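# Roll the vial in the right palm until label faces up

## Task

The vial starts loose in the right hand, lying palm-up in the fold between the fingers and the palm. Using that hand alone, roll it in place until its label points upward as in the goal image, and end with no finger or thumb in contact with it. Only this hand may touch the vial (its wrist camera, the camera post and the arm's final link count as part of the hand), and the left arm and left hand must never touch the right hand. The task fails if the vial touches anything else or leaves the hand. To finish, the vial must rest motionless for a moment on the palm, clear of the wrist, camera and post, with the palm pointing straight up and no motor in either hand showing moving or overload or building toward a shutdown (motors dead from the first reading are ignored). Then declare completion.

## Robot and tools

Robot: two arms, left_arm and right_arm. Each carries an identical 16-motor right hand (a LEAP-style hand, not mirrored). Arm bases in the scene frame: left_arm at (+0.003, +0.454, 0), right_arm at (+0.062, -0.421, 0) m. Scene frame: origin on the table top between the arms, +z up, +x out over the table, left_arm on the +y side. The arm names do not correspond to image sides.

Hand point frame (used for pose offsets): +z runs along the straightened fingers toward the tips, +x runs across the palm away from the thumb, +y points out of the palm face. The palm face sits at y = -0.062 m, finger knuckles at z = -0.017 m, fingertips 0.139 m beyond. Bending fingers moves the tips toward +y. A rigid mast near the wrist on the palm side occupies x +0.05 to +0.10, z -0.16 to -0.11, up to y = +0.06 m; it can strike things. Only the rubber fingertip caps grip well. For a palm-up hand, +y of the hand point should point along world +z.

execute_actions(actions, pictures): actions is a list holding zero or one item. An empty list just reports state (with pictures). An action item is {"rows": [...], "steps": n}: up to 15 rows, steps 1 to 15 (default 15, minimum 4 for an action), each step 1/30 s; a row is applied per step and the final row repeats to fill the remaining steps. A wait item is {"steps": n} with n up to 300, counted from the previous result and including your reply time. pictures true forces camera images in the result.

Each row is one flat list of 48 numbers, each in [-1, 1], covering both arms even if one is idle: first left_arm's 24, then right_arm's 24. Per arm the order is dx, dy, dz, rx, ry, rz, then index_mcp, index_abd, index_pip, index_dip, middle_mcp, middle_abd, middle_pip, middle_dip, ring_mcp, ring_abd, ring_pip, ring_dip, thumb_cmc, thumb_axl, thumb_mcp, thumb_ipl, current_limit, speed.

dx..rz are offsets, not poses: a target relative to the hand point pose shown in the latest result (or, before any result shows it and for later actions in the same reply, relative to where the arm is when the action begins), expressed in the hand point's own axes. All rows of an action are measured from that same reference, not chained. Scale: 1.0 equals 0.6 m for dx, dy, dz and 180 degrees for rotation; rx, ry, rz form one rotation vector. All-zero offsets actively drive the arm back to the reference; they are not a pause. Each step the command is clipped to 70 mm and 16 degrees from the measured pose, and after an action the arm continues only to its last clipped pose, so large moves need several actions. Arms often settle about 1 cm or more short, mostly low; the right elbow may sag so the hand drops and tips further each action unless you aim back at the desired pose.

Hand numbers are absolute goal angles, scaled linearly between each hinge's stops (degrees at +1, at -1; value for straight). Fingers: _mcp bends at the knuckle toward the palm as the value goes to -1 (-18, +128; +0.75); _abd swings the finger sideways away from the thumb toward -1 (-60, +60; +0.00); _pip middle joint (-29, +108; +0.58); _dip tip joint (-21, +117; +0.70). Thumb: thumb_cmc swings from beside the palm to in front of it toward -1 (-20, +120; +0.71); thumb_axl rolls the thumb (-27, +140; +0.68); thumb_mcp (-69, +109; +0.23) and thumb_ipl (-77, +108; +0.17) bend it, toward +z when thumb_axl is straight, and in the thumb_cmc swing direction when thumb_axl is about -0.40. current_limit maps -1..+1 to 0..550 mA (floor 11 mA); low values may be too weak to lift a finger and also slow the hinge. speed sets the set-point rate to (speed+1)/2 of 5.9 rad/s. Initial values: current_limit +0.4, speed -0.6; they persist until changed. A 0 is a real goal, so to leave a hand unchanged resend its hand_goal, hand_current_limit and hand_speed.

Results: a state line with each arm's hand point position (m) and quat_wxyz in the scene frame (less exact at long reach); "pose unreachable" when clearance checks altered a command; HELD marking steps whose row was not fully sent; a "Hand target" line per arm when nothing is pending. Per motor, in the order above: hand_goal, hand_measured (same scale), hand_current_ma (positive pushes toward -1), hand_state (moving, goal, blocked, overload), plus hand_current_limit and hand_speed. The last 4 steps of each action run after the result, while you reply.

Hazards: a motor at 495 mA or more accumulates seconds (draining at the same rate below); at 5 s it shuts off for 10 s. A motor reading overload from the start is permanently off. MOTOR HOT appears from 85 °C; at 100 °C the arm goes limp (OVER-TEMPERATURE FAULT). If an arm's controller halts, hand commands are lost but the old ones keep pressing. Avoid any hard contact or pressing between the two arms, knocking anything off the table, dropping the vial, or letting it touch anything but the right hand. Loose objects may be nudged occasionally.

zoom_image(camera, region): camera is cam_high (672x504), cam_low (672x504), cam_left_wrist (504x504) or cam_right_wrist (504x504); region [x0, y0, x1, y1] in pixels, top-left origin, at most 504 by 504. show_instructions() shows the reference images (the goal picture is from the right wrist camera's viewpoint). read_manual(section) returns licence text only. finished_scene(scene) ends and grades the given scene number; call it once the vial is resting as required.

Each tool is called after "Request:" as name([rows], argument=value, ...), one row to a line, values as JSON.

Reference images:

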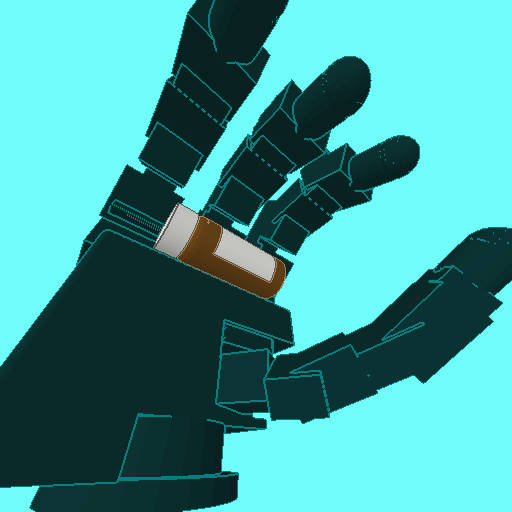

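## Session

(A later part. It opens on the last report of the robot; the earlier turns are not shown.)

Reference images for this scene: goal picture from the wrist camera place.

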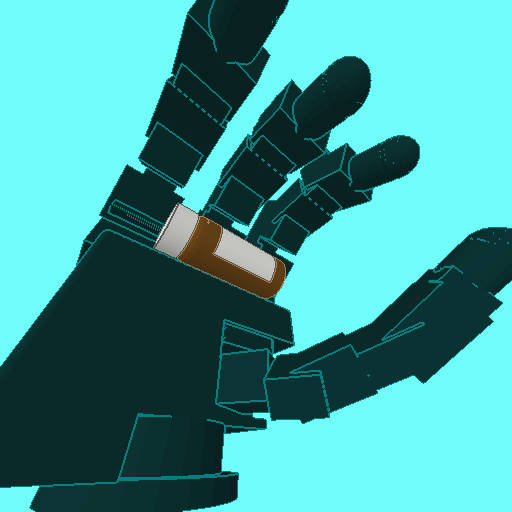

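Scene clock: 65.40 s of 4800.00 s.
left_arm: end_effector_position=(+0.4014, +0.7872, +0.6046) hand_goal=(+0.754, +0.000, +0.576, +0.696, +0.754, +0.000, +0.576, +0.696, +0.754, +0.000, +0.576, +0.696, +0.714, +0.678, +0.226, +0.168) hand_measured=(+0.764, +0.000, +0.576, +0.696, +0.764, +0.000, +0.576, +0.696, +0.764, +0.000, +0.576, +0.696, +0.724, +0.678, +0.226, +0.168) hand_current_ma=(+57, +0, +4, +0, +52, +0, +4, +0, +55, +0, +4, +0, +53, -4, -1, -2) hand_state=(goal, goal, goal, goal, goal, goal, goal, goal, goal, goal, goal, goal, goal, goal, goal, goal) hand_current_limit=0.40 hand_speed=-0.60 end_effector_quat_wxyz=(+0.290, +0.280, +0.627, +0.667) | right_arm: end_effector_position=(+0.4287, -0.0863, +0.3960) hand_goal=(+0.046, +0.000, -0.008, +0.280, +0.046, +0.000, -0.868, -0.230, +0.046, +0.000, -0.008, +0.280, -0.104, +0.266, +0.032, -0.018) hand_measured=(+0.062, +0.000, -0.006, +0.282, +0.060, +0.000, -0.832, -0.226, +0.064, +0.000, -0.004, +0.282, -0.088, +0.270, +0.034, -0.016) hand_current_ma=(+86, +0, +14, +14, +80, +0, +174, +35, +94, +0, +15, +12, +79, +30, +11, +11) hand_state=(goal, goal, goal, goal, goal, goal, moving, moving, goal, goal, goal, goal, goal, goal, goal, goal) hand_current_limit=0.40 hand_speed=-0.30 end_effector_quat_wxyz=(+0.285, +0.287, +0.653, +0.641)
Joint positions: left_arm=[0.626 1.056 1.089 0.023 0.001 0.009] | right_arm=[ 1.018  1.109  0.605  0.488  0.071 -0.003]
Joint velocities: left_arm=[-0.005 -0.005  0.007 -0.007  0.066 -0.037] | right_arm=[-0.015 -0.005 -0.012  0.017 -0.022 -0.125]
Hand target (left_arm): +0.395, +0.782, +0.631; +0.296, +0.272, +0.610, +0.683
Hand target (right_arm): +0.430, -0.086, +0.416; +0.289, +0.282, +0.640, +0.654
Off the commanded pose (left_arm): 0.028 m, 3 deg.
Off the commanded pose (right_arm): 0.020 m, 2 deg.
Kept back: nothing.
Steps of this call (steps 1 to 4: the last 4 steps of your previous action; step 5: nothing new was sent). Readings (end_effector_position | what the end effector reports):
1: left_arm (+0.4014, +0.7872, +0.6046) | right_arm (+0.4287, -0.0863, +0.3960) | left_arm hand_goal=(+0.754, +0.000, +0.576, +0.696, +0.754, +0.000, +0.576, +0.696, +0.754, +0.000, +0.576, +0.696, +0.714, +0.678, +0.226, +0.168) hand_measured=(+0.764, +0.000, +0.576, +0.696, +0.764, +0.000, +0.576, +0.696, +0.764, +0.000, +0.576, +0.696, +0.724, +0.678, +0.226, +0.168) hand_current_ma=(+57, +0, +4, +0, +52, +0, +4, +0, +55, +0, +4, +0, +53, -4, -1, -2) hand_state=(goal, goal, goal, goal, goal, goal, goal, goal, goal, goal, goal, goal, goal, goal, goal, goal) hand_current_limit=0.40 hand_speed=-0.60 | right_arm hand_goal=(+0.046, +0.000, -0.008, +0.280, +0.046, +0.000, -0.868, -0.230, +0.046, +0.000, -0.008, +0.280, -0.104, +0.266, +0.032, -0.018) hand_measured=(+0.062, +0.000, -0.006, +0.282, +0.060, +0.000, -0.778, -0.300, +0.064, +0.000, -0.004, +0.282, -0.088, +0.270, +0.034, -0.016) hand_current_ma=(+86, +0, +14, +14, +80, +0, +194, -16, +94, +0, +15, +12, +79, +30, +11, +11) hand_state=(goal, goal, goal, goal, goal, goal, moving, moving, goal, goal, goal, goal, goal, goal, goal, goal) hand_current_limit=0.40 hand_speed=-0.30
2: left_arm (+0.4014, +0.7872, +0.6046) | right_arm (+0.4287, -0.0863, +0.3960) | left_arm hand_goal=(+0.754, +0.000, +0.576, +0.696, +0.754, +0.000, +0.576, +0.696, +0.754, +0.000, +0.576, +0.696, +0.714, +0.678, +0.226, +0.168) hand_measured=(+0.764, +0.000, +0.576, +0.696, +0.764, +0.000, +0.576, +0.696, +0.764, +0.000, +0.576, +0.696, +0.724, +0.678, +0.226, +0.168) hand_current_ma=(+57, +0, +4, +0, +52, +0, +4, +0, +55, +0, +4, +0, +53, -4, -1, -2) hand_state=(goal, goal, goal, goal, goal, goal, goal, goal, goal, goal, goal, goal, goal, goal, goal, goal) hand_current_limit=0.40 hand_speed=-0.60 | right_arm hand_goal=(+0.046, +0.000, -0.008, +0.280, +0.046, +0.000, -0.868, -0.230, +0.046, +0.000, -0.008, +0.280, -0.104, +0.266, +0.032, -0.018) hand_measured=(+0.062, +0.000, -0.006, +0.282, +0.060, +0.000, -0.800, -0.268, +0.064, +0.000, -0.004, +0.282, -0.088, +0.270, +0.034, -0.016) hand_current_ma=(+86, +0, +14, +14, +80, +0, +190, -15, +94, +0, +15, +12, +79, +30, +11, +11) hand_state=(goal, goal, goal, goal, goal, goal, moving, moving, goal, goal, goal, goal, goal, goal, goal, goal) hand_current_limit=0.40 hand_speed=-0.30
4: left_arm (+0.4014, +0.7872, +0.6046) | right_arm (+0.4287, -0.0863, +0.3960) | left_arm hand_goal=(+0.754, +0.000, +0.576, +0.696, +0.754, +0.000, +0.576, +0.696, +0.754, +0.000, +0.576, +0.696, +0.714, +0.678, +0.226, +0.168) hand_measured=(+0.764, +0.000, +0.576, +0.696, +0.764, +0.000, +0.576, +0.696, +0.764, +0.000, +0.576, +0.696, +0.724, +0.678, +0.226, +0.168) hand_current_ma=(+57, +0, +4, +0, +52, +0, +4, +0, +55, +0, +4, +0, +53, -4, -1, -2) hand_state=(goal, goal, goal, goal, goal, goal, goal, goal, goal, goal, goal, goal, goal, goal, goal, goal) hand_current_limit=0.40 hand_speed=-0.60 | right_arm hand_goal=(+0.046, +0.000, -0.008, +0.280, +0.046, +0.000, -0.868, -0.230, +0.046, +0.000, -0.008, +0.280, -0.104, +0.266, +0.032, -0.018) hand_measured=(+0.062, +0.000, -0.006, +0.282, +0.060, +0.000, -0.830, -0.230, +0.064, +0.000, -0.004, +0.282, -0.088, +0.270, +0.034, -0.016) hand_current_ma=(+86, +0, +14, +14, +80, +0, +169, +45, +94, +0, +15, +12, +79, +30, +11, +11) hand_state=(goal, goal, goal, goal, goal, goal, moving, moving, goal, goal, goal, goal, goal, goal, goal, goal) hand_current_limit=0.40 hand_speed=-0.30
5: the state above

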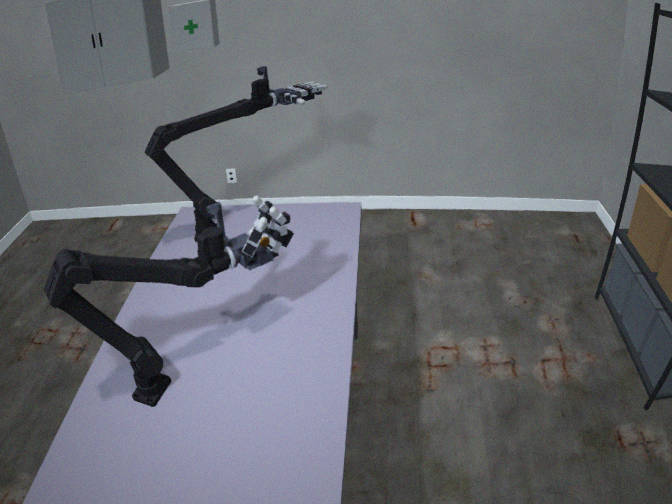

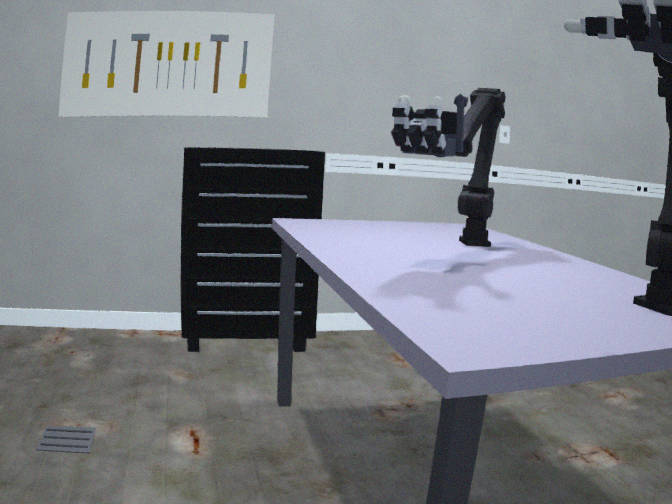

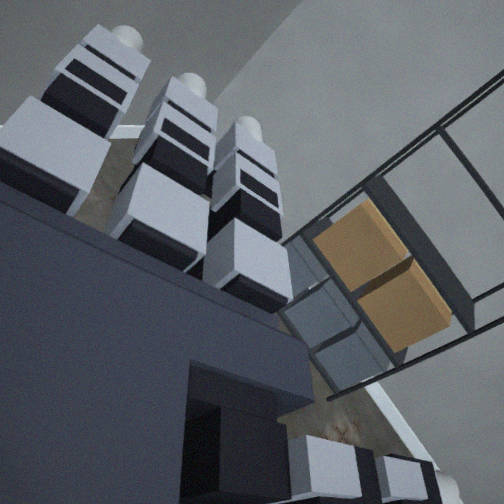

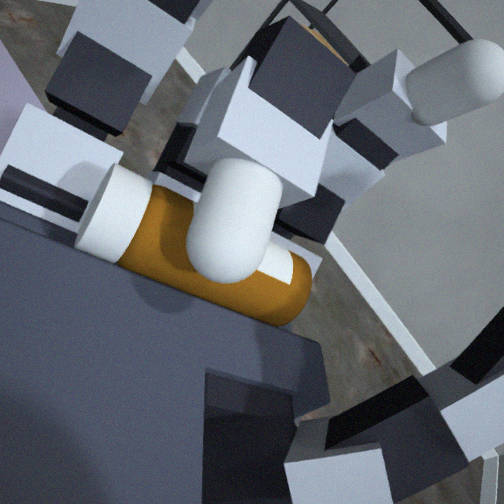

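Request:
zoom_image(camera="cam_right_wrist", region=[130, 150, 340, 340])

Region (130, 150, 340, 340) of cam_right_wrist's 504x504 image, scaled by 2.400, with more detail than that image has; it fills the top 456 rows of this view, and the rest is white.

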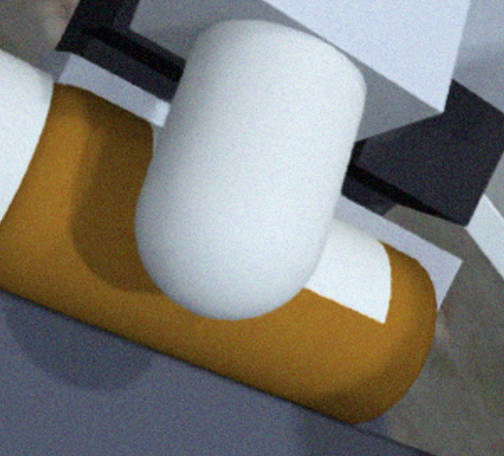

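Request:
execute_actions([
  {"rows":[[0,0.0463,-0.0099,-0.0164,0,0,0.754,0,0.576,0.696,0.754,0,0.576,0.696,0.754,0,0.576,0.696,0.714,0.678,0.226,0.168,0.4,-0.6,0,0.0334,0.0025,-0.0124,0.0004,0.001,0.046,0,-0.008,0.28,0.046,0,-0.49,-0.23,0.046,0,-0.008,0.28,-0.104,0.266,0.032,-0.018,0.8,-0.2],[0,0.0463,-0.0099,-0.0164,0,0,0.754,0,0.576,0.696,0.754,0,0.576,0.696,0.754,0,0.576,0.696,0.714,0.678,0.226,0.168,0.4,-0.6,0,0.0334,0.0025,-0.0124,0.0004,0.001,0.046,0,-0.008,0.28,0.046,0,-0.49,-0.23,0.046,0,-0.008,0.28,-0.104,0.266,0.032,-0.018,0.8,-0.2],[0,0.0463,-0.0099,-0.0164,0,0,0.754,0,0.576,0.696,0.754,0,0.576,0.696,0.754,0,0.576,0.696,0.714,0.678,0.226,0.168,0.4,-0.6,0,0.0334,0.0025,-0.0124,0.0004,0.001,0.046,0,-0.008,0.28,0.046,0,-0.49,-0.64,0.046,0,-0.008,0.28,-0.104,0.266,0.032,-0.018,0.8,-0.2]],"steps":12},
])

Request:
execute_actions([
  {"rows":[[0,0.0463,-0.0099,-0.0164,0,0,0.754,0,0.576,0.696,0.754,0,0.576,0.696,0.754,0,0.576,0.696,0.714,0.678,0.226,0.168,0.4,-0.6,0,0.0334,0.0025,-0.0124,0.0004,0.001,0.046,0,-0.008,0.28,0.046,0,-0.583,-0.64,0.046,0,-0.008,0.28,-0.104,0.266,0.032,-0.018,0.4,-0.3],[0,0.0463,-0.0099,-0.0164,0,0,0.754,0,0.576,0.696,0.754,0,0.576,0.696,0.754,0,0.576,0.696,0.714,0.678,0.226,0.168,0.4,-0.6,0,0.0334,0.0025,-0.0124,0.0004,0.001,0.046,0,-0.008,0.28,0.046,0,-0.583,-0.64,0.046,0,-0.008,0.28,-0.104,0.266,0.032,-0.018,0.4,-0.3],[0,0.0463,-0.0099,-0.0164,0,0,0.754,0,0.576,0.696,0.754,0,0.576,0.696,0.754,0,0.576,0.696,0.714,0.678,0.226,0.168,0.4,-0.6,0,0.0334,0.0025,-0.0124,0.0004,0.001,0.046,0,-0.008,0.28,0.046,0,-0.583,-0.64,0.046,0,-0.008,0.28,-0.104,0.266,0.032,-0.018,0.4,-0.3],[0,0.0463,-0.0099,-0.0164,0,0,0.754,0,0.576,0.696,0.754,0,0.576,0.696,0.754,0,0.576,0.696,0.714,0.678,0.226,0.168,0.4,-0.6,0,0.0334,0.0025,-0.0124,0.0004,0.001,0.046,0,-0.008,0.28,0.046,0,-0.589,-0.63,0.046,0,-0.008,0.28,-0.104,0.266,0.032,-0.018,0.4,-0.3],[0,0.0463,-0.0099,-0.0164,0,0,0.754,0,0.576,0.696,0.754,0,0.576,0.696,0.754,0,0.576,0.696,0.714,0.678,0.226,0.168,0.4,-0.6,0,0.0334,0.0025,-0.0124,0.0004,0.001,0.046,0,-0.008,0.28,0.046,0,-0.603,-0.61,0.046,0,-0.008,0.28,-0.104,0.266,0.032,-0.018,0.4,-0.3],[0,0.0463,-0.0099,-0.0164,0,0,0.754,0,0.576,0.696,0.754,0,0.576,0.696,0.754,0,0.576,0.696,0.714,0.678,0.226,0.168,0.4,-0.6,0,0.0334,0.0025,-0.0124,0.0004,0.001,0.046,0,-0.008,0.28,0.046,0,-0.619,-0.585,0.046,0,-0.008,0.28,-0.104,0.266,0.032,-0.018,0.4,-0.3],[0,0.0463,-0.0099,-0.0164,0,0,0.754,0,0.576,0.696,0.754,0,0.576,0.696,0.754,0,0.576,0.696,0.714,0.678,0.226,0.168,0.4,-0.6,0,0.0334,0.0025,-0.0124,0.0004,0.001,0.046,0,-0.008,0.28,0.046,0,-0.635,-0.56,0.046,0,-0.008,0.28,-0.104,0.266,0.032,-0.018,0.4,-0.3],[0,0.0463,-0.0099,-0.0164,0,0,0.754,0,0.576,0.696,0.754,0,0.576,0.696,0.754,0,0.576,0.696,0.714,0.678,0.226,0.168,0.4,-0.6,0,0.0334,0.0025,-0.0124,0.0004,0.001,0.046,0,-0.008,0.28,0.046,0,-0.656,-0.53,0.046,0,-0.008,0.28,-0.104,0.266,0.032,-0.018,0.4,-0.3],[0,0.0463,-0.0099,-0.0164,0,0,0.754,0,0.576,0.696,0.754,0,0.576,0.696,0.754,0,0.576,0.696,0.714,0.678,0.226,0.168,0.4,-0.6,0,0.0334,0.0025,-0.0124,0.0004,0.001,0.046,0,-0.008,0.28,0.046,0,-0.676,-0.5,0.046,0,-0.008,0.28,-0.104,0.266,0.032,-0.018,0.4,-0.3],[0,0.0463,-0.0099,-0.0164,0,0,0.754,0,0.576,0.696,0.754,0,0.576,0.696,0.754,0,0.576,0.696,0.714,0.678,0.226,0.168,0.4,-0.6,0,0.0334,0.0025,-0.0124,0.0004,0.001,0.046,0,-0.008,0.28,0.046,0,-0.676,-0.5,0.046,0,-0.008,0.28,-0.104,0.266,0.032,-0.018,0.4,-0.3],[0,0.0463,-0.0099,-0.0164,0,0,0.754,0,0.576,0.696,0.754,0,0.576,0.696,0.754,0,0.576,0.696,0.714,0.678,0.226,0.168,0.4,-0.6,0,0.0334,0.0025,-0.0124,0.0004,0.001,0.046,0,-0.008,0.28,0.046,0,-0.676,-0.5,0.046,0,-0.008,0.28,-0.104,0.266,0.032,-0.018,0.4,-0.3],[0,0.0463,-0.0099,-0.0164,0,0,0.754,0,0.576,0.696,0.754,0,0.576,0.696,0.754,0,0.576,0.696,0.714,0.678,0.226,0.168,0.4,-0.6,0,0.0334,0.0025,-0.0124,0.0004,0.001,0.046,0,-0.008,0.28,0.046,0,-0.4,-0.5,0.046,0,-0.008,0.28,-0.104,0.266,0.032,-0.018,0.8,-0.2]],"steps":15},
])

Request:
execute_actions([
  {"steps":9},
], pictures=true)

Scene clock: 68.03 s of 4800.00 s.
left_arm: end_effector_position=(+0.4014, +0.7872, +0.6046) hand_goal=(+0.754, +0.000, +0.576, +0.696, +0.754, +0.000, +0.576, +0.696, +0.754, +0.000, +0.576, +0.696, +0.714, +0.678, +0.226, +0.168) hand_measured=(+0.764, +0.000, +0.576, +0.696, +0.764, +0.000, +0.576, +0.696, +0.764, +0.000, +0.576, +0.696, +0.724, +0.678, +0.226, +0.168) hand_current_ma=(+57, +0, +4, +0, +52, +0, +4, +0, +55, +0, +4, +0, +53, -4, -1, -2) hand_state=(goal, goal, goal, goal, goal, goal, goal, goal, goal, goal, goal, goal, goal, goal, goal, goal) hand_current_limit=0.40 hand_speed=-0.60 end_effector_quat_wxyz=(+0.290, +0.280, +0.627, +0.667) | right_arm: end_effector_position=(+0.4287, -0.0863, +0.3960) hand_goal=(+0.046, +0.000, -0.008, +0.280, +0.046, +0.000, -0.490, -0.640, +0.046, +0.000, -0.008, +0.280, -0.104, +0.266, +0.032, -0.018) hand_measured=(+0.062, +0.000, -0.006, +0.282, +0.058, +0.000, -0.580, -0.408, +0.064, +0.000, -0.004, +0.282, -0.088, +0.270, +0.034, -0.016) hand_current_ma=(+86, +0, +14, +14, +64, +0, -82, +92, +94, +0, +15, +12, +79, +30, +11, +11) hand_state=(goal, goal, goal, goal, goal, goal, moving, moving, goal, goal, goal, goal, goal, goal, goal, goal) hand_current_limit=0.80 hand_speed=-0.20 end_effector_quat_wxyz=(+0.285, +0.287, +0.653, +0.641)
Joint positions: left_arm=[0.626 1.056 1.089 0.023 0.001 0.009] | right_arm=[ 1.018  1.109  0.605  0.488  0.071 -0.003]
Joint velocities: left_arm=[-0.005  0.005  0.002  0.007 -0.037  0.037] | right_arm=[-0.005  0.005  0.002 -0.032 -0.022 -0.022]
Steps of this call (steps 1 to 71: nothing new was sent; steps 72 to 79: the first 8 steps of this action). Readings (end_effector_position | what the end effector reports):
72: left_arm (+0.4014, +0.7872, +0.6046) | right_arm (+0.4287, -0.0863, +0.3960) | left_arm hand_goal=(+0.754, +0.000, +0.576, +0.696, +0.754, +0.000, +0.576, +0.696, +0.754, +0.000, +0.576, +0.696, +0.714, +0.678, +0.226, +0.168) hand_measured=(+0.764, +0.000, +0.576, +0.696, +0.764, +0.000, +0.576, +0.696, +0.764, +0.000, +0.576, +0.696, +0.724, +0.678, +0.226, +0.168) hand_current_ma=(+57, +0, +4, +0, +52, +0, +4, +0, +55, +0, +4, +0, +53, -4, -1, -2) hand_state=(goal, goal, goal, goal, goal, goal, goal, goal, goal, goal, goal, goal, goal, goal, goal, goal) hand_current_limit=0.40 hand_speed=-0.60 | right_arm hand_goal=(+0.046, +0.000, -0.008, +0.280, +0.046, +0.000, -0.490, -0.230, +0.046, +0.000, -0.008, +0.280, -0.104, +0.266, +0.032, -0.018) hand_measured=(+0.062, +0.000, -0.006, +0.282, +0.060, +0.000, -0.834, -0.224, +0.064, +0.000, -0.004, +0.282, -0.088, +0.270, +0.034, -0.016) hand_current_ma=(+86, +0, +14, +14, +80, +0, +176, +30, +94, +0, +15, +12, +79, +30, +11, +11) hand_state=(goal, goal, goal, goal, goal, goal, moving, goal, goal, goal, goal, goal, goal, goal, goal, goal) hand_current_limit=0.80 hand_speed=-0.20
73: left_arm (+0.4014, +0.7872, +0.6046) | right_arm (+0.4287, -0.0863, +0.3960) | left_arm hand_goal=(+0.754, +0.000, +0.576, +0.696, +0.754, +0.000, +0.576, +0.696, +0.754, +0.000, +0.576, +0.696, +0.714, +0.678, +0.226, +0.168) hand_measured=(+0.764, +0.000, +0.576, +0.696, +0.764, +0.000, +0.576, +0.696, +0.764, +0.000, +0.576, +0.696, +0.724, +0.678, +0.226, +0.168) hand_current_ma=(+57, +0, +4, +0, +52, +0, +4, +0, +55, +0, +4, +0, +53, -4, -1, -2) hand_state=(goal, goal, goal, goal, goal, goal, goal, goal, goal, goal, goal, goal, goal, goal, goal, goal) hand_current_limit=0.40 hand_speed=-0.60 | right_arm hand_goal=(+0.046, +0.000, -0.008, +0.280, +0.046, +0.000, -0.490, -0.230, +0.046, +0.000, -0.008, +0.280, -0.104, +0.266, +0.032, -0.018) hand_measured=(+0.062, +0.000, -0.006, +0.282, +0.060, +0.000, -0.832, -0.224, +0.064, +0.000, -0.004, +0.282, -0.088, +0.270, +0.034, -0.016) hand_current_ma=(+86, +0, +14, +14, +80, +0, -73, +30, +94, +0, +15, +12, +79, +30, +11, +11) hand_state=(goal, goal, goal, goal, goal, goal, moving, goal, goal, goal, goal, goal, goal, goal, goal, goal) hand_current_limit=0.80 hand_speed=-0.20
75: left_arm (+0.4014, +0.7872, +0.6046) | right_arm (+0.4287, -0.0863, +0.3960) | left_arm hand_goal=(+0.754, +0.000, +0.576, +0.696, +0.754, +0.000, +0.576, +0.696, +0.754, +0.000, +0.576, +0.696, +0.714, +0.678, +0.226, +0.168) hand_measured=(+0.764, +0.000, +0.576, +0.696, +0.764, +0.000, +0.576, +0.696, +0.764, +0.000, +0.576, +0.696, +0.724, +0.678, +0.226, +0.168) hand_current_ma=(+57, +0, +4, +0, +52, +0, +4, +0, +55, +0, +4, +0, +53, -4, -1, -2) hand_state=(goal, goal, goal, goal, goal, goal, goal, goal, goal, goal, goal, goal, goal, goal, goal, goal) hand_current_limit=0.40 hand_speed=-0.60 | right_arm hand_goal=(+0.046, +0.000, -0.008, +0.280, +0.046, +0.000, -0.490, -0.640, +0.046, +0.000, -0.008, +0.280, -0.104, +0.266, +0.032, -0.018) hand_measured=(+0.062, +0.000, -0.006, +0.282, +0.058, +0.000, -0.762, -0.232, +0.064, +0.000, -0.004, +0.282, -0.088, +0.270, +0.034, -0.016) hand_current_ma=(+86, +0, +14, +14, +63, +0, -63, +175, +94, +0, +15, +12, +79, +30, +11, +11) hand_state=(goal, goal, goal, goal, moving, goal, moving, moving, goal, goal, goal, goal, goal, goal, goal, goal) hand_current_limit=0.80 hand_speed=-0.20
79: the state above

Scene clock: 68.53 s of 4800.00 s.
left_arm: end_effector_position=(+0.4014, +0.7872, +0.6046) hand_goal=(+0.754, +0.000, +0.576, +0.696, +0.754, +0.000, +0.576, +0.696, +0.754, +0.000, +0.576, +0.696, +0.714, +0.678, +0.226, +0.168) hand_measured=(+0.764, +0.000, +0.576, +0.696, +0.764, +0.000, +0.576, +0.696, +0.764, +0.000, +0.576, +0.696, +0.724, +0.678, +0.226, +0.168) hand_current_ma=(+57, +0, +4, +0, +52, +0, +4, +0, +55, +0, +4, +0, +53, -4, -1, -2) hand_state=(goal, goal, goal, goal, goal, goal, goal, goal, goal, goal, goal, goal, goal, goal, goal, goal) hand_current_limit=0.40 hand_speed=-0.60 end_effector_quat_wxyz=(+0.290, +0.280, +0.627, +0.667) | right_arm: end_effector_position=(+0.4287, -0.0863, +0.3960) hand_goal=(+0.046, +0.000, -0.008, +0.280, +0.046, +0.000, -0.676, -0.500, +0.046, +0.000, -0.008, +0.280, -0.104, +0.266, +0.032, -0.018) hand_measured=(+0.062, +0.000, -0.006, +0.282, +0.062, +0.000, -0.628, -0.512, +0.064, +0.000, -0.004, +0.282, -0.088, +0.270, +0.034, -0.016) hand_current_ma=(+86, +0, +14, +14, +83, +0, +168, +49, +94, +0, +15, +12, +79, +30, +11, +11) hand_state=(goal, goal, goal, goal, goal, goal, moving, moving, goal, goal, goal, goal, goal, goal, goal, goal) hand_current_limit=0.40 hand_speed=-0.30 end_effector_quat_wxyz=(+0.285, +0.287, +0.653, +0.641)
Joint positions: left_arm=[0.626 1.056 1.089 0.023 0.001 0.009] | right_arm=[ 1.018  1.109  0.605  0.488  0.071 -0.003]
Joint velocities: left_arm=[-0.005 -0.005 -0.012 -0.002 -0.037 -0.007] | right_arm=[ 0.005 -0.005 -0.007 -0.017  0.007  0.081]
Off your previous action's commanded pose (left_arm): 0.028 m, 3 deg at its last step (step 4 of this call).
Off your previous action's commanded pose (right_arm): 0.020 m, 2 deg at its last step (step 4 of this call).
Steps of this call (steps 1 to 4: the last 4 steps of your previous action; steps 5 to 15: the first 11 steps of this action, its rows measured from where the robot was after step 4). Readings (end_effector_position | what the end effector reports):
4: left_arm (+0.4014, +0.7872, +0.6046) | right_arm (+0.4287, -0.0863, +0.3960) | left_arm hand_goal=(+0.754, +0.000, +0.576, +0.696, +0.754, +0.000, +0.576, +0.696, +0.754, +0.000, +0.576, +0.696, +0.714, +0.678, +0.226, +0.168) hand_measured=(+0.764, +0.000, +0.576, +0.696, +0.764, +0.000, +0.576, +0.696, +0.764, +0.000, +0.576, +0.696, +0.724, +0.678, +0.226, +0.168) hand_current_ma=(+57, +0, +4, +0, +52, +0, +4, +0, +55, +0, +4, +0, +53, -4, -1, -2) hand_state=(goal, goal, goal, goal, goal, goal, goal, goal, goal, goal, goal, goal, goal, goal, goal, goal) hand_current_limit=0.40 hand_speed=-0.60 | right_arm hand_goal=(+0.046, +0.000, -0.008, +0.280, +0.046, +0.000, -0.490, -0.640, +0.046, +0.000, -0.008, +0.280, -0.104, +0.266, +0.032, -0.018) hand_measured=(+0.062, +0.000, -0.006, +0.282, +0.058, +0.000, -0.498, -0.598, +0.064, +0.000, -0.004, +0.282, -0.088, +0.270, +0.034, -0.016) hand_current_ma=(+86, +0, +14, +14, +64, +0, -28, -6, +94, +0, +15, +12, +79, +30, +11, +11) hand_state=(goal, goal, goal, goal, goal, goal, moving, moving, goal, goal, goal, goal, goal, goal, goal, goal) hand_current_limit=0.80 hand_speed=-0.20
5: left_arm (+0.4014, +0.7872, +0.6046) | right_arm (+0.4287, -0.0863, +0.3960) | left_arm hand_goal=(+0.754, +0.000, +0.576, +0.696, +0.754, +0.000, +0.576, +0.696, +0.754, +0.000, +0.576, +0.696, +0.714, +0.678, +0.226, +0.168) hand_measured=(+0.764, +0.000, +0.576, +0.696, +0.764, +0.000, +0.576, +0.696, +0.764, +0.000, +0.576, +0.696, +0.724, +0.678, +0.226, +0.168) hand_current_ma=(+57, +0, +4, +0, +52, +0, +4, +0, +55, +0, +4, +0, +53, -4, -1, -2) hand_state=(goal, goal, goal, goal, goal, goal, goal, goal, goal, goal, goal, goal, goal, goal, goal, goal) hand_current_limit=0.40 hand_speed=-0.60 | right_arm hand_goal=(+0.046, +0.000, -0.008, +0.280, +0.046, +0.000, -0.582, -0.640, +0.046, +0.000, -0.008, +0.280, -0.104, +0.266, +0.032, -0.018) hand_measured=(+0.062, +0.000, -0.006, +0.282, +0.058, +0.000, -0.496, -0.624, +0.064, +0.000, -0.004, +0.282, -0.088, +0.270, +0.034, -0.016) hand_current_ma=(+86, +0, +14, +14, +64, +0, -31, -19, +94, +0, +15, +12, +79, +30, +11, +11) hand_state=(goal, goal, goal, goal, goal, goal, moving, moving, goal, goal, goal, goal, goal, goal, goal, goal) hand_current_limit=0.40 hand_speed=-0.30
6: left_arm (+0.4014, +0.7872, +0.6046) | right_arm (+0.4287, -0.0863, +0.3960) | left_arm hand_goal=(+0.754, +0.000, +0.576, +0.696, +0.754, +0.000, +0.576, +0.696, +0.754, +0.000, +0.576, +0.696, +0.714, +0.678, +0.226, +0.168) hand_measured=(+0.764, +0.000, +0.576, +0.696, +0.764, +0.000, +0.576, +0.696, +0.764, +0.000, +0.576, +0.696, +0.724, +0.678, +0.226, +0.168) hand_current_ma=(+57, +0, +4, +0, +52, +0, +4, +0, +55, +0, +4, +0, +53, -4, -1, -2) hand_state=(goal, goal, goal, goal, goal, goal, goal, goal, goal, goal, goal, goal, goal, goal, goal, goal) hand_current_limit=0.40 hand_speed=-0.60 | right_arm hand_goal=(+0.046, +0.000, -0.008, +0.280, +0.046, +0.000, -0.582, -0.640, +0.046, +0.000, -0.008, +0.280, -0.104, +0.266, +0.032, -0.018) hand_measured=(+0.062, +0.000, -0.006, +0.282, +0.058, +0.000, -0.500, -0.634, +0.064, +0.000, -0.004, +0.282, -0.088, +0.270, +0.034, -0.016) hand_current_ma=(+86, +0, +14, +14, +64, +0, +130, +2, +94, +0, +15, +12, +79, +30, +11, +11) hand_state=(goal, goal, goal, goal, goal, goal, moving, moving, goal, goal, goal, goal, goal, goal, goal, goal) hand_current_limit=0.40 hand_speed=-0.30
8: left_arm (+0.4014, +0.7872, +0.6046) | right_arm (+0.4287, -0.0863, +0.3960) | left_arm hand_goal=(+0.754, +0.000, +0.576, +0.696, +0.754, +0.000, +0.576, +0.696, +0.754, +0.000, +0.576, +0.696, +0.714, +0.678, +0.226, +0.168) hand_measured=(+0.764, +0.000, +0.576, +0.696, +0.764, +0.000, +0.576, +0.696, +0.764, +0.000, +0.576, +0.696, +0.724, +0.678, +0.226, +0.168) hand_current_ma=(+57, +0, +4, +0, +52, +0, +4, +0, +55, +0, +4, +0, +53, -4, -1, -2) hand_state=(goal, goal, goal, goal, goal, goal, goal, goal, goal, goal, goal, goal, goal, goal, goal, goal) hand_current_limit=0.40 hand_speed=-0.60 | right_arm hand_goal=(+0.046, +0.000, -0.008, +0.280, +0.046, +0.000, -0.588, -0.630, +0.046, +0.000, -0.008, +0.280, -0.104, +0.266, +0.032, -0.018) hand_measured=(+0.062, +0.000, -0.006, +0.282, +0.058, +0.000, -0.550, -0.634, +0.064, +0.000, -0.004, +0.282, -0.088, +0.270, +0.034, -0.016) hand_current_ma=(+86, +0, +14, +14, +69, +0, +172, +64, +94, +0, +15, +12, +79, +30, +11, +11) hand_state=(goal, goal, goal, goal, goal, goal, moving, moving, goal, goal, goal, goal, goal, goal, goal, goal) hand_current_limit=0.40 hand_speed=-0.30
12: left_arm (+0.4014, +0.7872, +0.6046) | right_arm (+0.4287, -0.0863, +0.3960) | left_arm hand_goal=(+0.754, +0.000, +0.576, +0.696, +0.754, +0.000, +0.576, +0.696, +0.754, +0.000, +0.576, +0.696, +0.714, +0.678, +0.226, +0.168) hand_measured=(+0.764, +0.000, +0.576, +0.696, +0.764, +0.000, +0.576, +0.696, +0.764, +0.000, +0.576, +0.696, +0.724, +0.678, +0.226, +0.168) hand_current_ma=(+57, +0, +4, +0, +52, +0, +4, +0, +55, +0, +4, +0, +53, -4, -1, -2) hand_state=(goal, goal, goal, goal, goal, goal, goal, goal, goal, goal, goal, goal, goal, goal, goal, goal) hand_current_limit=0.40 hand_speed=-0.60 | right_arm hand_goal=(+0.046, +0.000, -0.008, +0.280, +0.046, +0.000, -0.656, -0.530, +0.046, +0.000, -0.008, +0.280, -0.104, +0.266, +0.032, -0.018) hand_measured=(+0.062, +0.000, -0.006, +0.282, +0.062, +0.000, -0.576, -0.592, +0.064, +0.000, -0.004, +0.282, -0.088, +0.270, +0.034, -0.016) hand_current_ma=(+86, +0, +14, +14, +83, +0, +209, -25, +94, +0, +15, +12, +79, +30, +11, +11) hand_state=(goal, goal, goal, goal, goal, goal, moving, moving, goal, goal, goal, goal, goal, goal, goal, goal) hand_current_limit=0.40 hand_speed=-0.30
15: the state above

Scene clock: 68.83 s of 4800.00 s.
left_arm: end_effector_position=(+0.4014, +0.7872, +0.6046) hand_goal=(+0.754, +0.000, +0.576, +0.696, +0.754, +0.000, +0.576, +0.696, +0.754, +0.000, +0.576, +0.696, +0.714, +0.678, +0.226, +0.168) hand_measured=(+0.764, +0.000, +0.576, +0.696, +0.764, +0.000, +0.576, +0.696, +0.764, +0.000, +0.576, +0.696, +0.724, +0.678, +0.226, +0.168) hand_current_ma=(+57, +0, +4, +0, +52, +0, +4, +0, +55, +0, +4, +0, +53, -4, -1, -2) hand_state=(goal, goal, goal, goal, goal, goal, goal, goal, goal, goal, goal, goal, goal, goal, goal, goal) hand_current_limit=0.40 hand_speed=-0.60 end_effector_quat_wxyz=(+0.290, +0.280, +0.627, +0.667) | right_arm: end_effector_position=(+0.4287, -0.0863, +0.3960) hand_goal=(+0.046, +0.000, -0.008, +0.280, +0.046, +0.000, -0.400, -0.500, +0.046, +0.000, -0.008, +0.280, -0.104, +0.266, +0.032, -0.018) hand_measured=(+0.062, +0.000, -0.006, +0.282, +0.058, +0.000, -0.408, -0.498, +0.064, +0.000, -0.004, +0.282, -0.088, +0.270, +0.034, -0.016) hand_current_ma=(+86, +0, +14, +14, +69, +0, -20, +11, +94, +0, +15, +12, +79, +30, +11, +11) hand_state=(goal, goal, goal, goal, goal, goal, moving, goal, goal, goal, goal, goal, goal, goal, goal, goal) hand_current_limit=0.80 hand_speed=-0.20 end_effector_quat_wxyz=(+0.285, +0.287, +0.653, +0.641)
Joint positions: left_arm=[0.626 1.056 1.089 0.023 0.001 0.009] | right_arm=[ 1.018  1.109  0.605  0.488  0.071 -0.003]
Joint velocities: left_arm=[-0.005  0.005  0.022  0.002  0.022 -0.022] | right_arm=[-0.015 -0.005 -0.007 -0.017  0.037  0.007]
Hand target (left_arm): +0.395, +0.782, +0.631; +0.296, +0.272, +0.610, +0.683
Hand target (right_arm): +0.430, -0.086, +0.416; +0.289, +0.282, +0.640, +0.654
Off the commanded pose (left_arm): 0.028 m, 3 deg.
Off the commanded pose (right_arm): 0.020 m, 2 deg.
Kept back: nothing.
Steps of this call (steps 1 to 4: the last 4 steps of your previous action; steps 5 to 9: nothing new was sent). Readings (end_effector_position | what the end effector reports):
1: left_arm (+0.4014, +0.7872, +0.6046) | right_arm (+0.4287, -0.0863, +0.3960) | left_arm hand_goal=(+0.754, +0.000, +0.576, +0.696, +0.754, +0.000, +0.576, +0.696, +0.754, +0.000, +0.576, +0.696, +0.714, +0.678, +0.226, +0.168) hand_measured=(+0.764, +0.000, +0.576, +0.696, +0.764, +0.000, +0.576, +0.696, +0.764, +0.000, +0.576, +0.696, +0.724, +0.678, +0.226, +0.168) hand_current_ma=(+57, +0, +4, +0, +52, +0, +4, +0, +55, +0, +4, +0, +53, -4, -1, -2) hand_state=(goal, goal, goal, goal, goal, goal, goal, goal, goal, goal, goal, goal, goal, goal, goal, goal) hand_current_limit=0.40 hand_speed=-0.60 | right_arm hand_goal=(+0.046, +0.000, -0.008, +0.280, +0.046, +0.000, -0.400, -0.500, +0.046, +0.000, -0.008, +0.280, -0.104, +0.266, +0.032, -0.018) hand_measured=(+0.062, +0.000, -0.006, +0.282, +0.062, +0.000, -0.636, -0.502, +0.064, +0.000, -0.004, +0.282, -0.088, +0.270, +0.034, -0.016) hand_current_ma=(+86, +0, +14, +14, +83, +0, +184, +31, +94, +0, +15, +12, +79, +30, +11, +11) hand_state=(goal, goal, goal, goal, goal, goal, moving, moving, goal, goal, goal, goal, goal, goal, goal, goal) hand_current_limit=0.80 hand_speed=-0.20
2: left_arm (+0.4014, +0.7872, +0.6046) | right_arm (+0.4287, -0.0863, +0.3960) | left_arm hand_goal=(+0.754, +0.000, +0.576, +0.696, +0.754, +0.000, +0.576, +0.696, +0.754, +0.000, +0.576, +0.696, +0.714, +0.678, +0.226, +0.168) hand_measured=(+0.764, +0.000, +0.576, +0.696, +0.764, +0.000, +0.576, +0.696, +0.764, +0.000, +0.576, +0.696, +0.724, +0.678, +0.226, +0.168) hand_current_ma=(+57, +0, +4, +0, +52, +0, +4, +0, +55, +0, +4, +0, +53, -4, -1, -2) hand_state=(goal, goal, goal, goal, goal, goal, goal, goal, goal, goal, goal, goal, goal, goal, goal, goal) hand_current_limit=0.40 hand_speed=-0.60 | right_arm hand_goal=(+0.046, +0.000, -0.008, +0.280, +0.046, +0.000, -0.400, -0.500, +0.046, +0.000, -0.008, +0.280, -0.104, +0.266, +0.032, -0.018) hand_measured=(+0.062, +0.000, -0.006, +0.282, +0.062, +0.000, -0.636, -0.498, +0.064, +0.000, -0.004, +0.282, -0.088, +0.270, +0.034, -0.016) hand_current_ma=(+86, +0, +14, +14, +83, +0, -62, +15, +94, +0, +15, +12, +79, +30, +11, +11) hand_state=(goal, goal, goal, goal, goal, goal, moving, moving, goal, goal, goal, goal, goal, goal, goal, goal) hand_current_limit=0.80 hand_speed=-0.20
4: left_arm (+0.4014, +0.7872, +0.6046) | right_arm (+0.4287, -0.0863, +0.3960) | left_arm hand_goal=(+0.754, +0.000, +0.576, +0.696, +0.754, +0.000, +0.576, +0.696, +0.754, +0.000, +0.576, +0.696, +0.714, +0.678, +0.226, +0.168) hand_measured=(+0.764, +0.000, +0.576, +0.696, +0.764, +0.000, +0.576, +0.696, +0.764, +0.000, +0.576, +0.696, +0.724, +0.678, +0.226, +0.168) hand_current_ma=(+57, +0, +4, +0, +52, +0, +4, +0, +55, +0, +4, +0, +53, -4, -1, -2) hand_state=(goal, goal, goal, goal, goal, goal, goal, goal, goal, goal, goal, goal, goal, goal, goal, goal) hand_current_limit=0.40 hand_speed=-0.60 | right_arm hand_goal=(+0.046, +0.000, -0.008, +0.280, +0.046, +0.000, -0.400, -0.500, +0.046, +0.000, -0.008, +0.280, -0.104, +0.266, +0.032, -0.018) hand_measured=(+0.062, +0.000, -0.006, +0.282, +0.060, +0.000, -0.568, -0.498, +0.064, +0.000, -0.004, +0.282, -0.088, +0.270, +0.034, -0.016) hand_current_ma=(+86, +0, +14, +14, +67, +0, -64, +11, +94, +0, +15, +12, +79, +30, +11, +11) hand_state=(goal, goal, goal, goal, moving, goal, moving, goal, goal, goal, goal, goal, goal, goal, goal, goal) hand_current_limit=0.80 hand_speed=-0.20
8: left_arm (+0.4014, +0.7872, +0.6046) | right_arm (+0.4287, -0.0863, +0.3960) | left_arm hand_goal=(+0.754, +0.000, +0.576, +0.696, +0.754, +0.000, +0.576, +0.696, +0.754, +0.000, +0.576, +0.696, +0.714, +0.678, +0.226, +0.168) hand_measured=(+0.764, +0.000, +0.576, +0.696, +0.764, +0.000, +0.576, +0.696, +0.764, +0.000, +0.576, +0.696, +0.724, +0.678, +0.226, +0.168) hand_current_ma=(+57, +0, +4, +0, +52, +0, +4, +0, +55, +0, +4, +0, +53, -4, -1, -2) hand_state=(goal, goal, goal, goal, goal, goal, goal, goal, goal, goal, goal, goal, goal, goal, goal, goal) hand_current_limit=0.40 hand_speed=-0.60 | right_arm hand_goal=(+0.046, +0.000, -0.008, +0.280, +0.046, +0.000, -0.400, -0.500, +0.046, +0.000, -0.008, +0.280, -0.104, +0.266, +0.032, -0.018) hand_measured=(+0.062, +0.000, -0.006, +0.282, +0.058, +0.000, -0.414, -0.498, +0.064, +0.000, -0.004, +0.282, -0.088, +0.270, +0.034, -0.016) hand_current_ma=(+86, +0, +14, +14, +69, +0, -3, +11, +94, +0, +15, +12, +79, +30, +11, +11) hand_state=(goal, goal, goal, goal, goal, goal, moving, goal, goal, goal, goal, goal, goal, goal, goal, goal) hand_current_limit=0.80 hand_speed=-0.20
9: the state above

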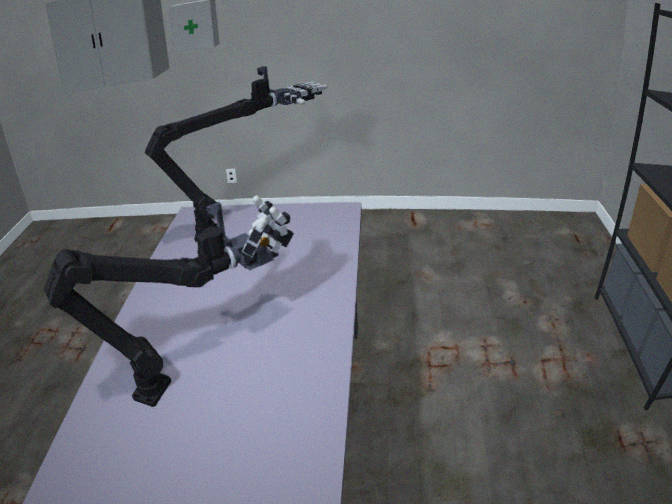

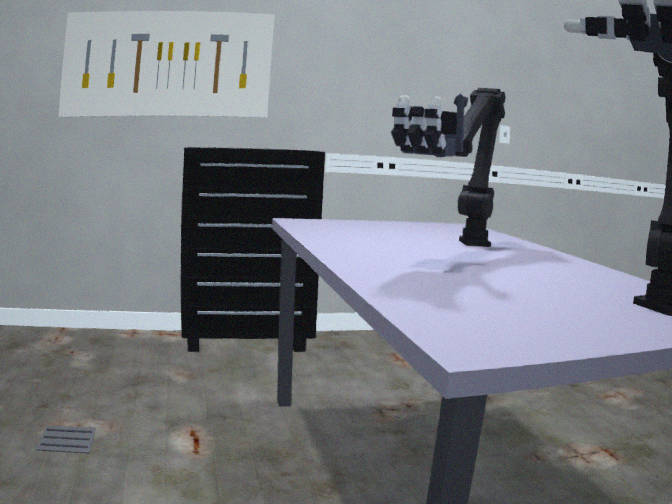

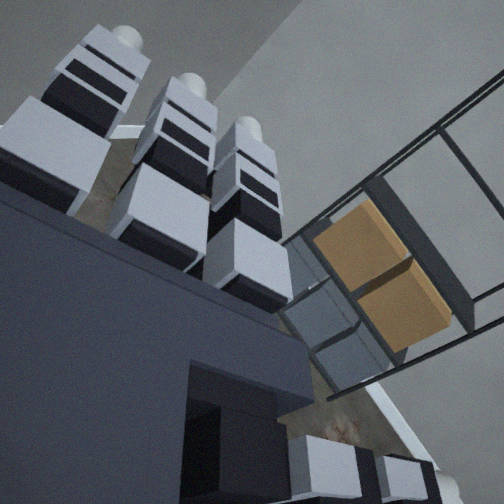

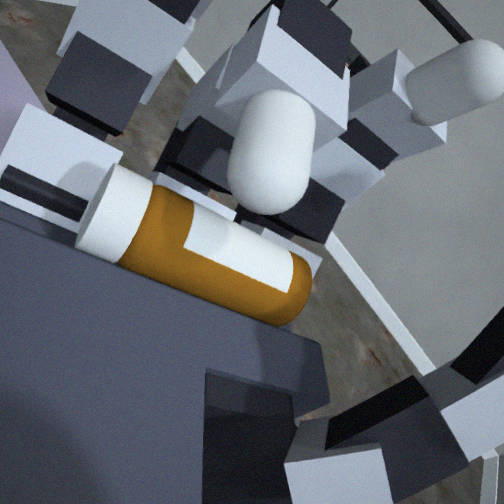

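Request:
execute_actions(actions=[])

Scene clock: 69.53 s of 4800.00 s.
left_arm: end_effector_position=(+0.4014, +0.7872, +0.6046) hand_goal=(+0.754, +0.000, +0.576, +0.696, +0.754, +0.000, +0.576, +0.696, +0.754, +0.000, +0.576, +0.696, +0.714, +0.678, +0.226, +0.168) hand_measured=(+0.764, +0.000, +0.576, +0.696, +0.764, +0.000, +0.576, +0.696, +0.764, +0.000, +0.576, +0.696, +0.724, +0.678, +0.226, +0.168) hand_current_ma=(+57, +0, +4, +0, +52, +0, +4, +0, +55, +0, +4, +0, +53, -4, -1, -2) hand_state=(goal, goal, goal, goal, goal, goal, goal, goal, goal, goal, goal, goal, goal, goal, goal, goal) hand_current_limit=0.40 hand_speed=-0.60 end_effector_quat_wxyz=(+0.290, +0.280, +0.627, +0.667) | right_arm: end_effector_position=(+0.4287, -0.0863, +0.3960) hand_goal=(+0.046, +0.000, -0.008, +0.280, +0.046, +0.000, -0.400, -0.500, +0.046, +0.000, -0.008, +0.280, -0.104, +0.266, +0.032, -0.018) hand_measured=(+0.062, +0.000, -0.006, +0.282, +0.058, +0.000, -0.406, -0.498, +0.064, +0.000, -0.004, +0.282, -0.088, +0.270, +0.034, -0.016) hand_current_ma=(+86, +0, +14, +14, +69, +0, -29, +11, +94, +0, +15, +12, +79, +30, +11, +11) hand_state=(goal, goal, goal, goal, goal, goal, goal, goal, goal, goal, goal, goal, goal, goal, goal, goal) hand_current_limit=0.80 hand_speed=-0.20 end_effector_quat_wxyz=(+0.285, +0.287, +0.653, +0.641)
Joint positions: left_arm=[0.626 1.056 1.089 0.023 0.001 0.009] | right_arm=[ 1.018  1.109  0.605  0.488  0.071 -0.003]
Joint velocities: left_arm=[-0.015 -0.015  0.007  0.017 -0.007  0.037] | right_arm=[ 0.005 -0.015 -0.007 -0.017 -0.007 -0.007]
Hand target (left_arm): +0.395, +0.782, +0.631; +0.296, +0.272, +0.610, +0.683
Hand target (right_arm): +0.430, -0.086, +0.416; +0.289, +0.282, +0.640, +0.654
Off the commanded pose (left_arm): 0.028 m, 3 deg.
Off the commanded pose (right_arm): 0.020 m, 2 deg.
Kept back: nothing.
Steps of this call (steps 1 to 21: nothing new was sent). Readings (end_effector_position | what the end effector reports):
1: left_arm (+0.4014, +0.7872, +0.6046) | right_arm (+0.4287, -0.0863, +0.3960) | left_arm hand_goal=(+0.754, +0.000, +0.576, +0.696, +0.754, +0.000, +0.576, +0.696, +0.754, +0.000, +0.576, +0.696, +0.714, +0.678, +0.226, +0.168) hand_measured=(+0.764, +0.000, +0.576, +0.696, +0.764, +0.000, +0.576, +0.696, +0.764, +0.000, +0.576, +0.696, +0.724, +0.678, +0.226, +0.168) hand_current_ma=(+57, +0, +4, +0, +52, +0, +4, +0, +55, +0, +4, +0, +53, -4, -1, -2) hand_state=(goal, goal, goal, goal, goal, goal, goal, goal, goal, goal, goal, goal, goal, goal, goal, goal) hand_current_limit=0.40 hand_speed=-0.60 | right_arm hand_goal=(+0.046, +0.000, -0.008, +0.280, +0.046, +0.000, -0.400, -0.500, +0.046, +0.000, -0.008, +0.280, -0.104, +0.266, +0.032, -0.018) hand_measured=(+0.062, +0.000, -0.006, +0.282, +0.058, +0.000, -0.406, -0.498, +0.064, +0.000, -0.004, +0.282, -0.088, +0.270, +0.034, -0.016) hand_current_ma=(+86, +0, +14, +14, +69, +0, -27, +11, +94, +0, +15, +12, +79, +30, +11, +11) hand_state=(goal, goal, goal, goal, goal, goal, moving, goal, goal, goal, goal, goal, goal, goal, goal, goal) hand_current_limit=0.80 hand_speed=-0.20
2: left_arm (+0.4014, +0.7872, +0.6046) | right_arm (+0.4287, -0.0863, +0.3960) | left_arm hand_goal=(+0.754, +0.000, +0.576, +0.696, +0.754, +0.000, +0.576, +0.696, +0.754, +0.000, +0.576, +0.696, +0.714, +0.678, +0.226, +0.168) hand_measured=(+0.764, +0.000, +0.576, +0.696, +0.764, +0.000, +0.576, +0.696, +0.764, +0.000, +0.576, +0.696, +0.724, +0.678, +0.226, +0.168) hand_current_ma=(+57, +0, +4, +0, +52, +0, +4, +0, +55, +0, +4, +0, +53, -4, -1, -2) hand_state=(goal, goal, goal, goal, goal, goal, goal, goal, goal, goal, goal, goal, goal, goal, goal, goal) hand_current_limit=0.40 hand_speed=-0.60 | right_arm hand_goal=(+0.046, +0.000, -0.008, +0.280, +0.046, +0.000, -0.400, -0.500, +0.046, +0.000, -0.008, +0.280, -0.104, +0.266, +0.032, -0.018) hand_measured=(+0.062, +0.000, -0.006, +0.282, +0.058, +0.000, -0.406, -0.498, +0.064, +0.000, -0.004, +0.282, -0.088, +0.270, +0.034, -0.016) hand_current_ma=(+86, +0, +14, +14, +69, +0, -29, +11, +94, +0, +15, +12, +79, +30, +11, +11) hand_state=(goal, goal, goal, goal, goal, goal, goal, goal, goal, goal, goal, goal, goal, goal, goal, goal) hand_current_limit=0.80 hand_speed=-0.20
4: left_arm (+0.4014, +0.7872, +0.6046) | right_arm (+0.4287, -0.0863, +0.3960) | left_arm hand_goal=(+0.754, +0.000, +0.576, +0.696, +0.754, +0.000, +0.576, +0.696, +0.754, +0.000, +0.576, +0.696, +0.714, +0.678, +0.226, +0.168) hand_measured=(+0.764, +0.000, +0.576, +0.696, +0.764, +0.000, +0.576, +0.696, +0.764, +0.000, +0.576, +0.696, +0.724, +0.678, +0.226, +0.168) hand_current_ma=(+57, +0, +4, +0, +52, +0, +4, +0, +55, +0, +4, +0, +53, -4, -1, -2) hand_state=(goal, goal, goal, goal, goal, goal, goal, goal, goal, goal, goal, goal, goal, goal, goal, goal) hand_current_limit=0.40 hand_speed=-0.60 | right_arm hand_goal=(+0.046, +0.000, -0.008, +0.280, +0.046, +0.000, -0.400, -0.500, +0.046, +0.000, -0.008, +0.280, -0.104, +0.266, +0.032, -0.018) hand_measured=(+0.062, +0.000, -0.006, +0.282, +0.058, +0.000, -0.406, -0.498, +0.064, +0.000, -0.004, +0.282, -0.088, +0.270, +0.034, -0.016) hand_current_ma=(+86, +0, +14, +14, +69, +0, -29, +11, +94, +0, +15, +12, +79, +30, +11, +11) hand_state=(goal, goal, goal, goal, goal, goal, goal, goal, goal, goal, goal, goal, goal, goal, goal, goal) hand_current_limit=0.80 hand_speed=-0.20
8: left_arm (+0.4014, +0.7872, +0.6046) | right_arm (+0.4287, -0.0863, +0.3960) | left_arm hand_goal=(+0.754, +0.000, +0.576, +0.696, +0.754, +0.000, +0.576, +0.696, +0.754, +0.000, +0.576, +0.696, +0.714, +0.678, +0.226, +0.168) hand_measured=(+0.764, +0.000, +0.576, +0.696, +0.764, +0.000, +0.576, +0.696, +0.764, +0.000, +0.576, +0.696, +0.724, +0.678, +0.226, +0.168) hand_current_ma=(+57, +0, +4, +0, +52, +0, +4, +0, +55, +0, +4, +0, +53, -4, -1, -2) hand_state=(goal, goal, goal, goal, goal, goal, goal, goal, goal, goal, goal, goal, goal, goal, goal, goal) hand_current_limit=0.40 hand_speed=-0.60 | right_arm hand_goal=(+0.046, +0.000, -0.008, +0.280, +0.046, +0.000, -0.400, -0.500, +0.046, +0.000, -0.008, +0.280, -0.104, +0.266, +0.032, -0.018) hand_measured=(+0.062, +0.000, -0.006, +0.282, +0.058, +0.000, -0.406, -0.498, +0.064, +0.000, -0.004, +0.282, -0.088, +0.270, +0.034, -0.016) hand_current_ma=(+86, +0, +14, +14, +69, +0, -29, +11, +94, +0, +15, +12, +79, +30, +11, +11) hand_state=(goal, goal, goal, goal, goal, goal, goal, goal, goal, goal, goal, goal, goal, goal, goal, goal) hand_current_limit=0.80 hand_speed=-0.20
21: the state above

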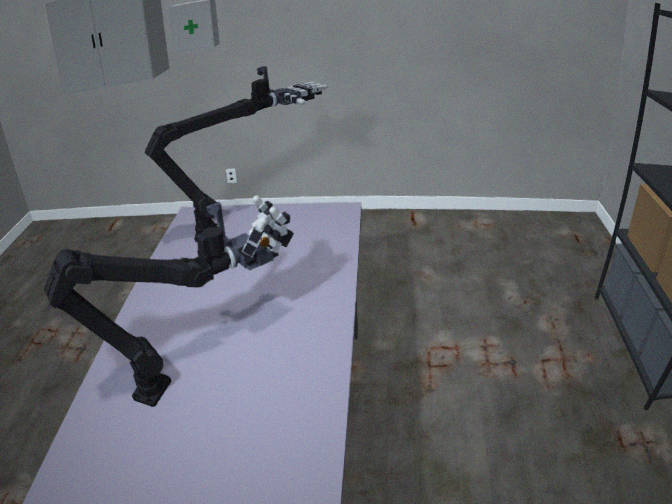

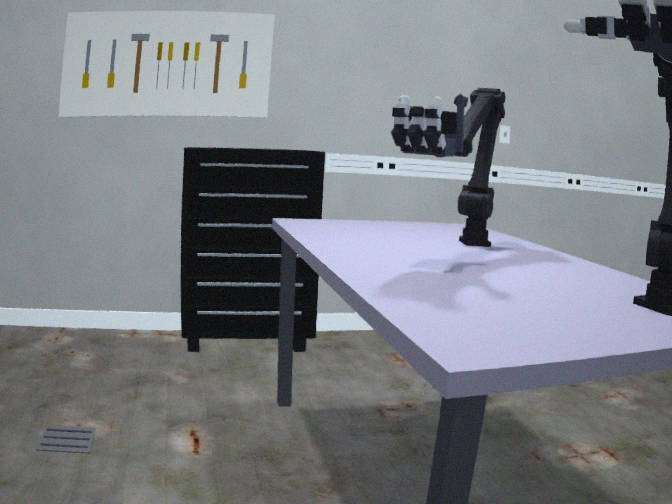

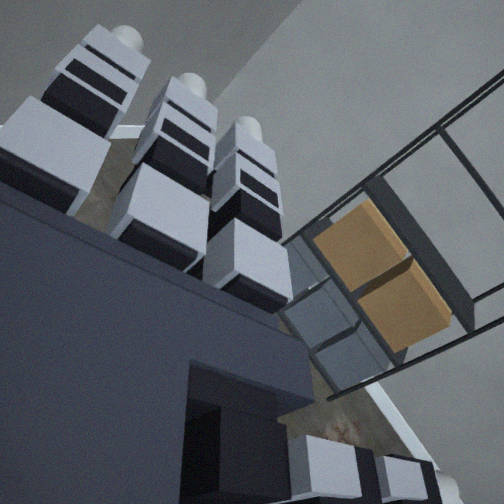

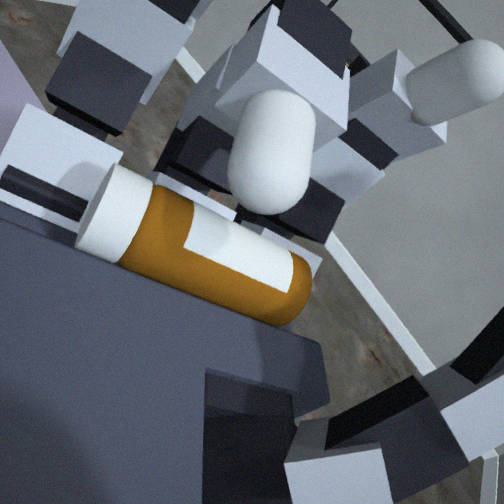

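Request:
zoom_image(camera="cam_right_wrist", region=[130, 150, 340, 340])

Region (130, 150, 340, 340) of cam_right_wrist's 504x504 image, scaled by 2.400, with more detail than that image has; it fills the top 456 rows of this view, and the rest is white.

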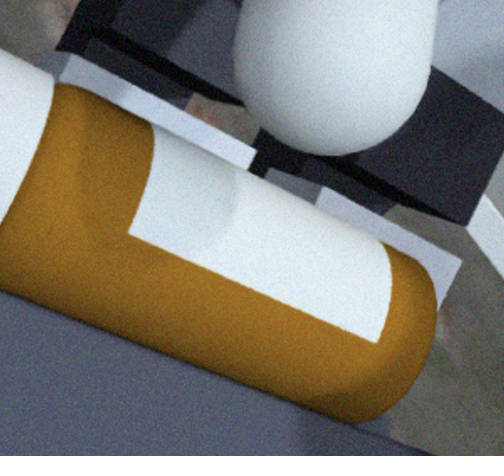

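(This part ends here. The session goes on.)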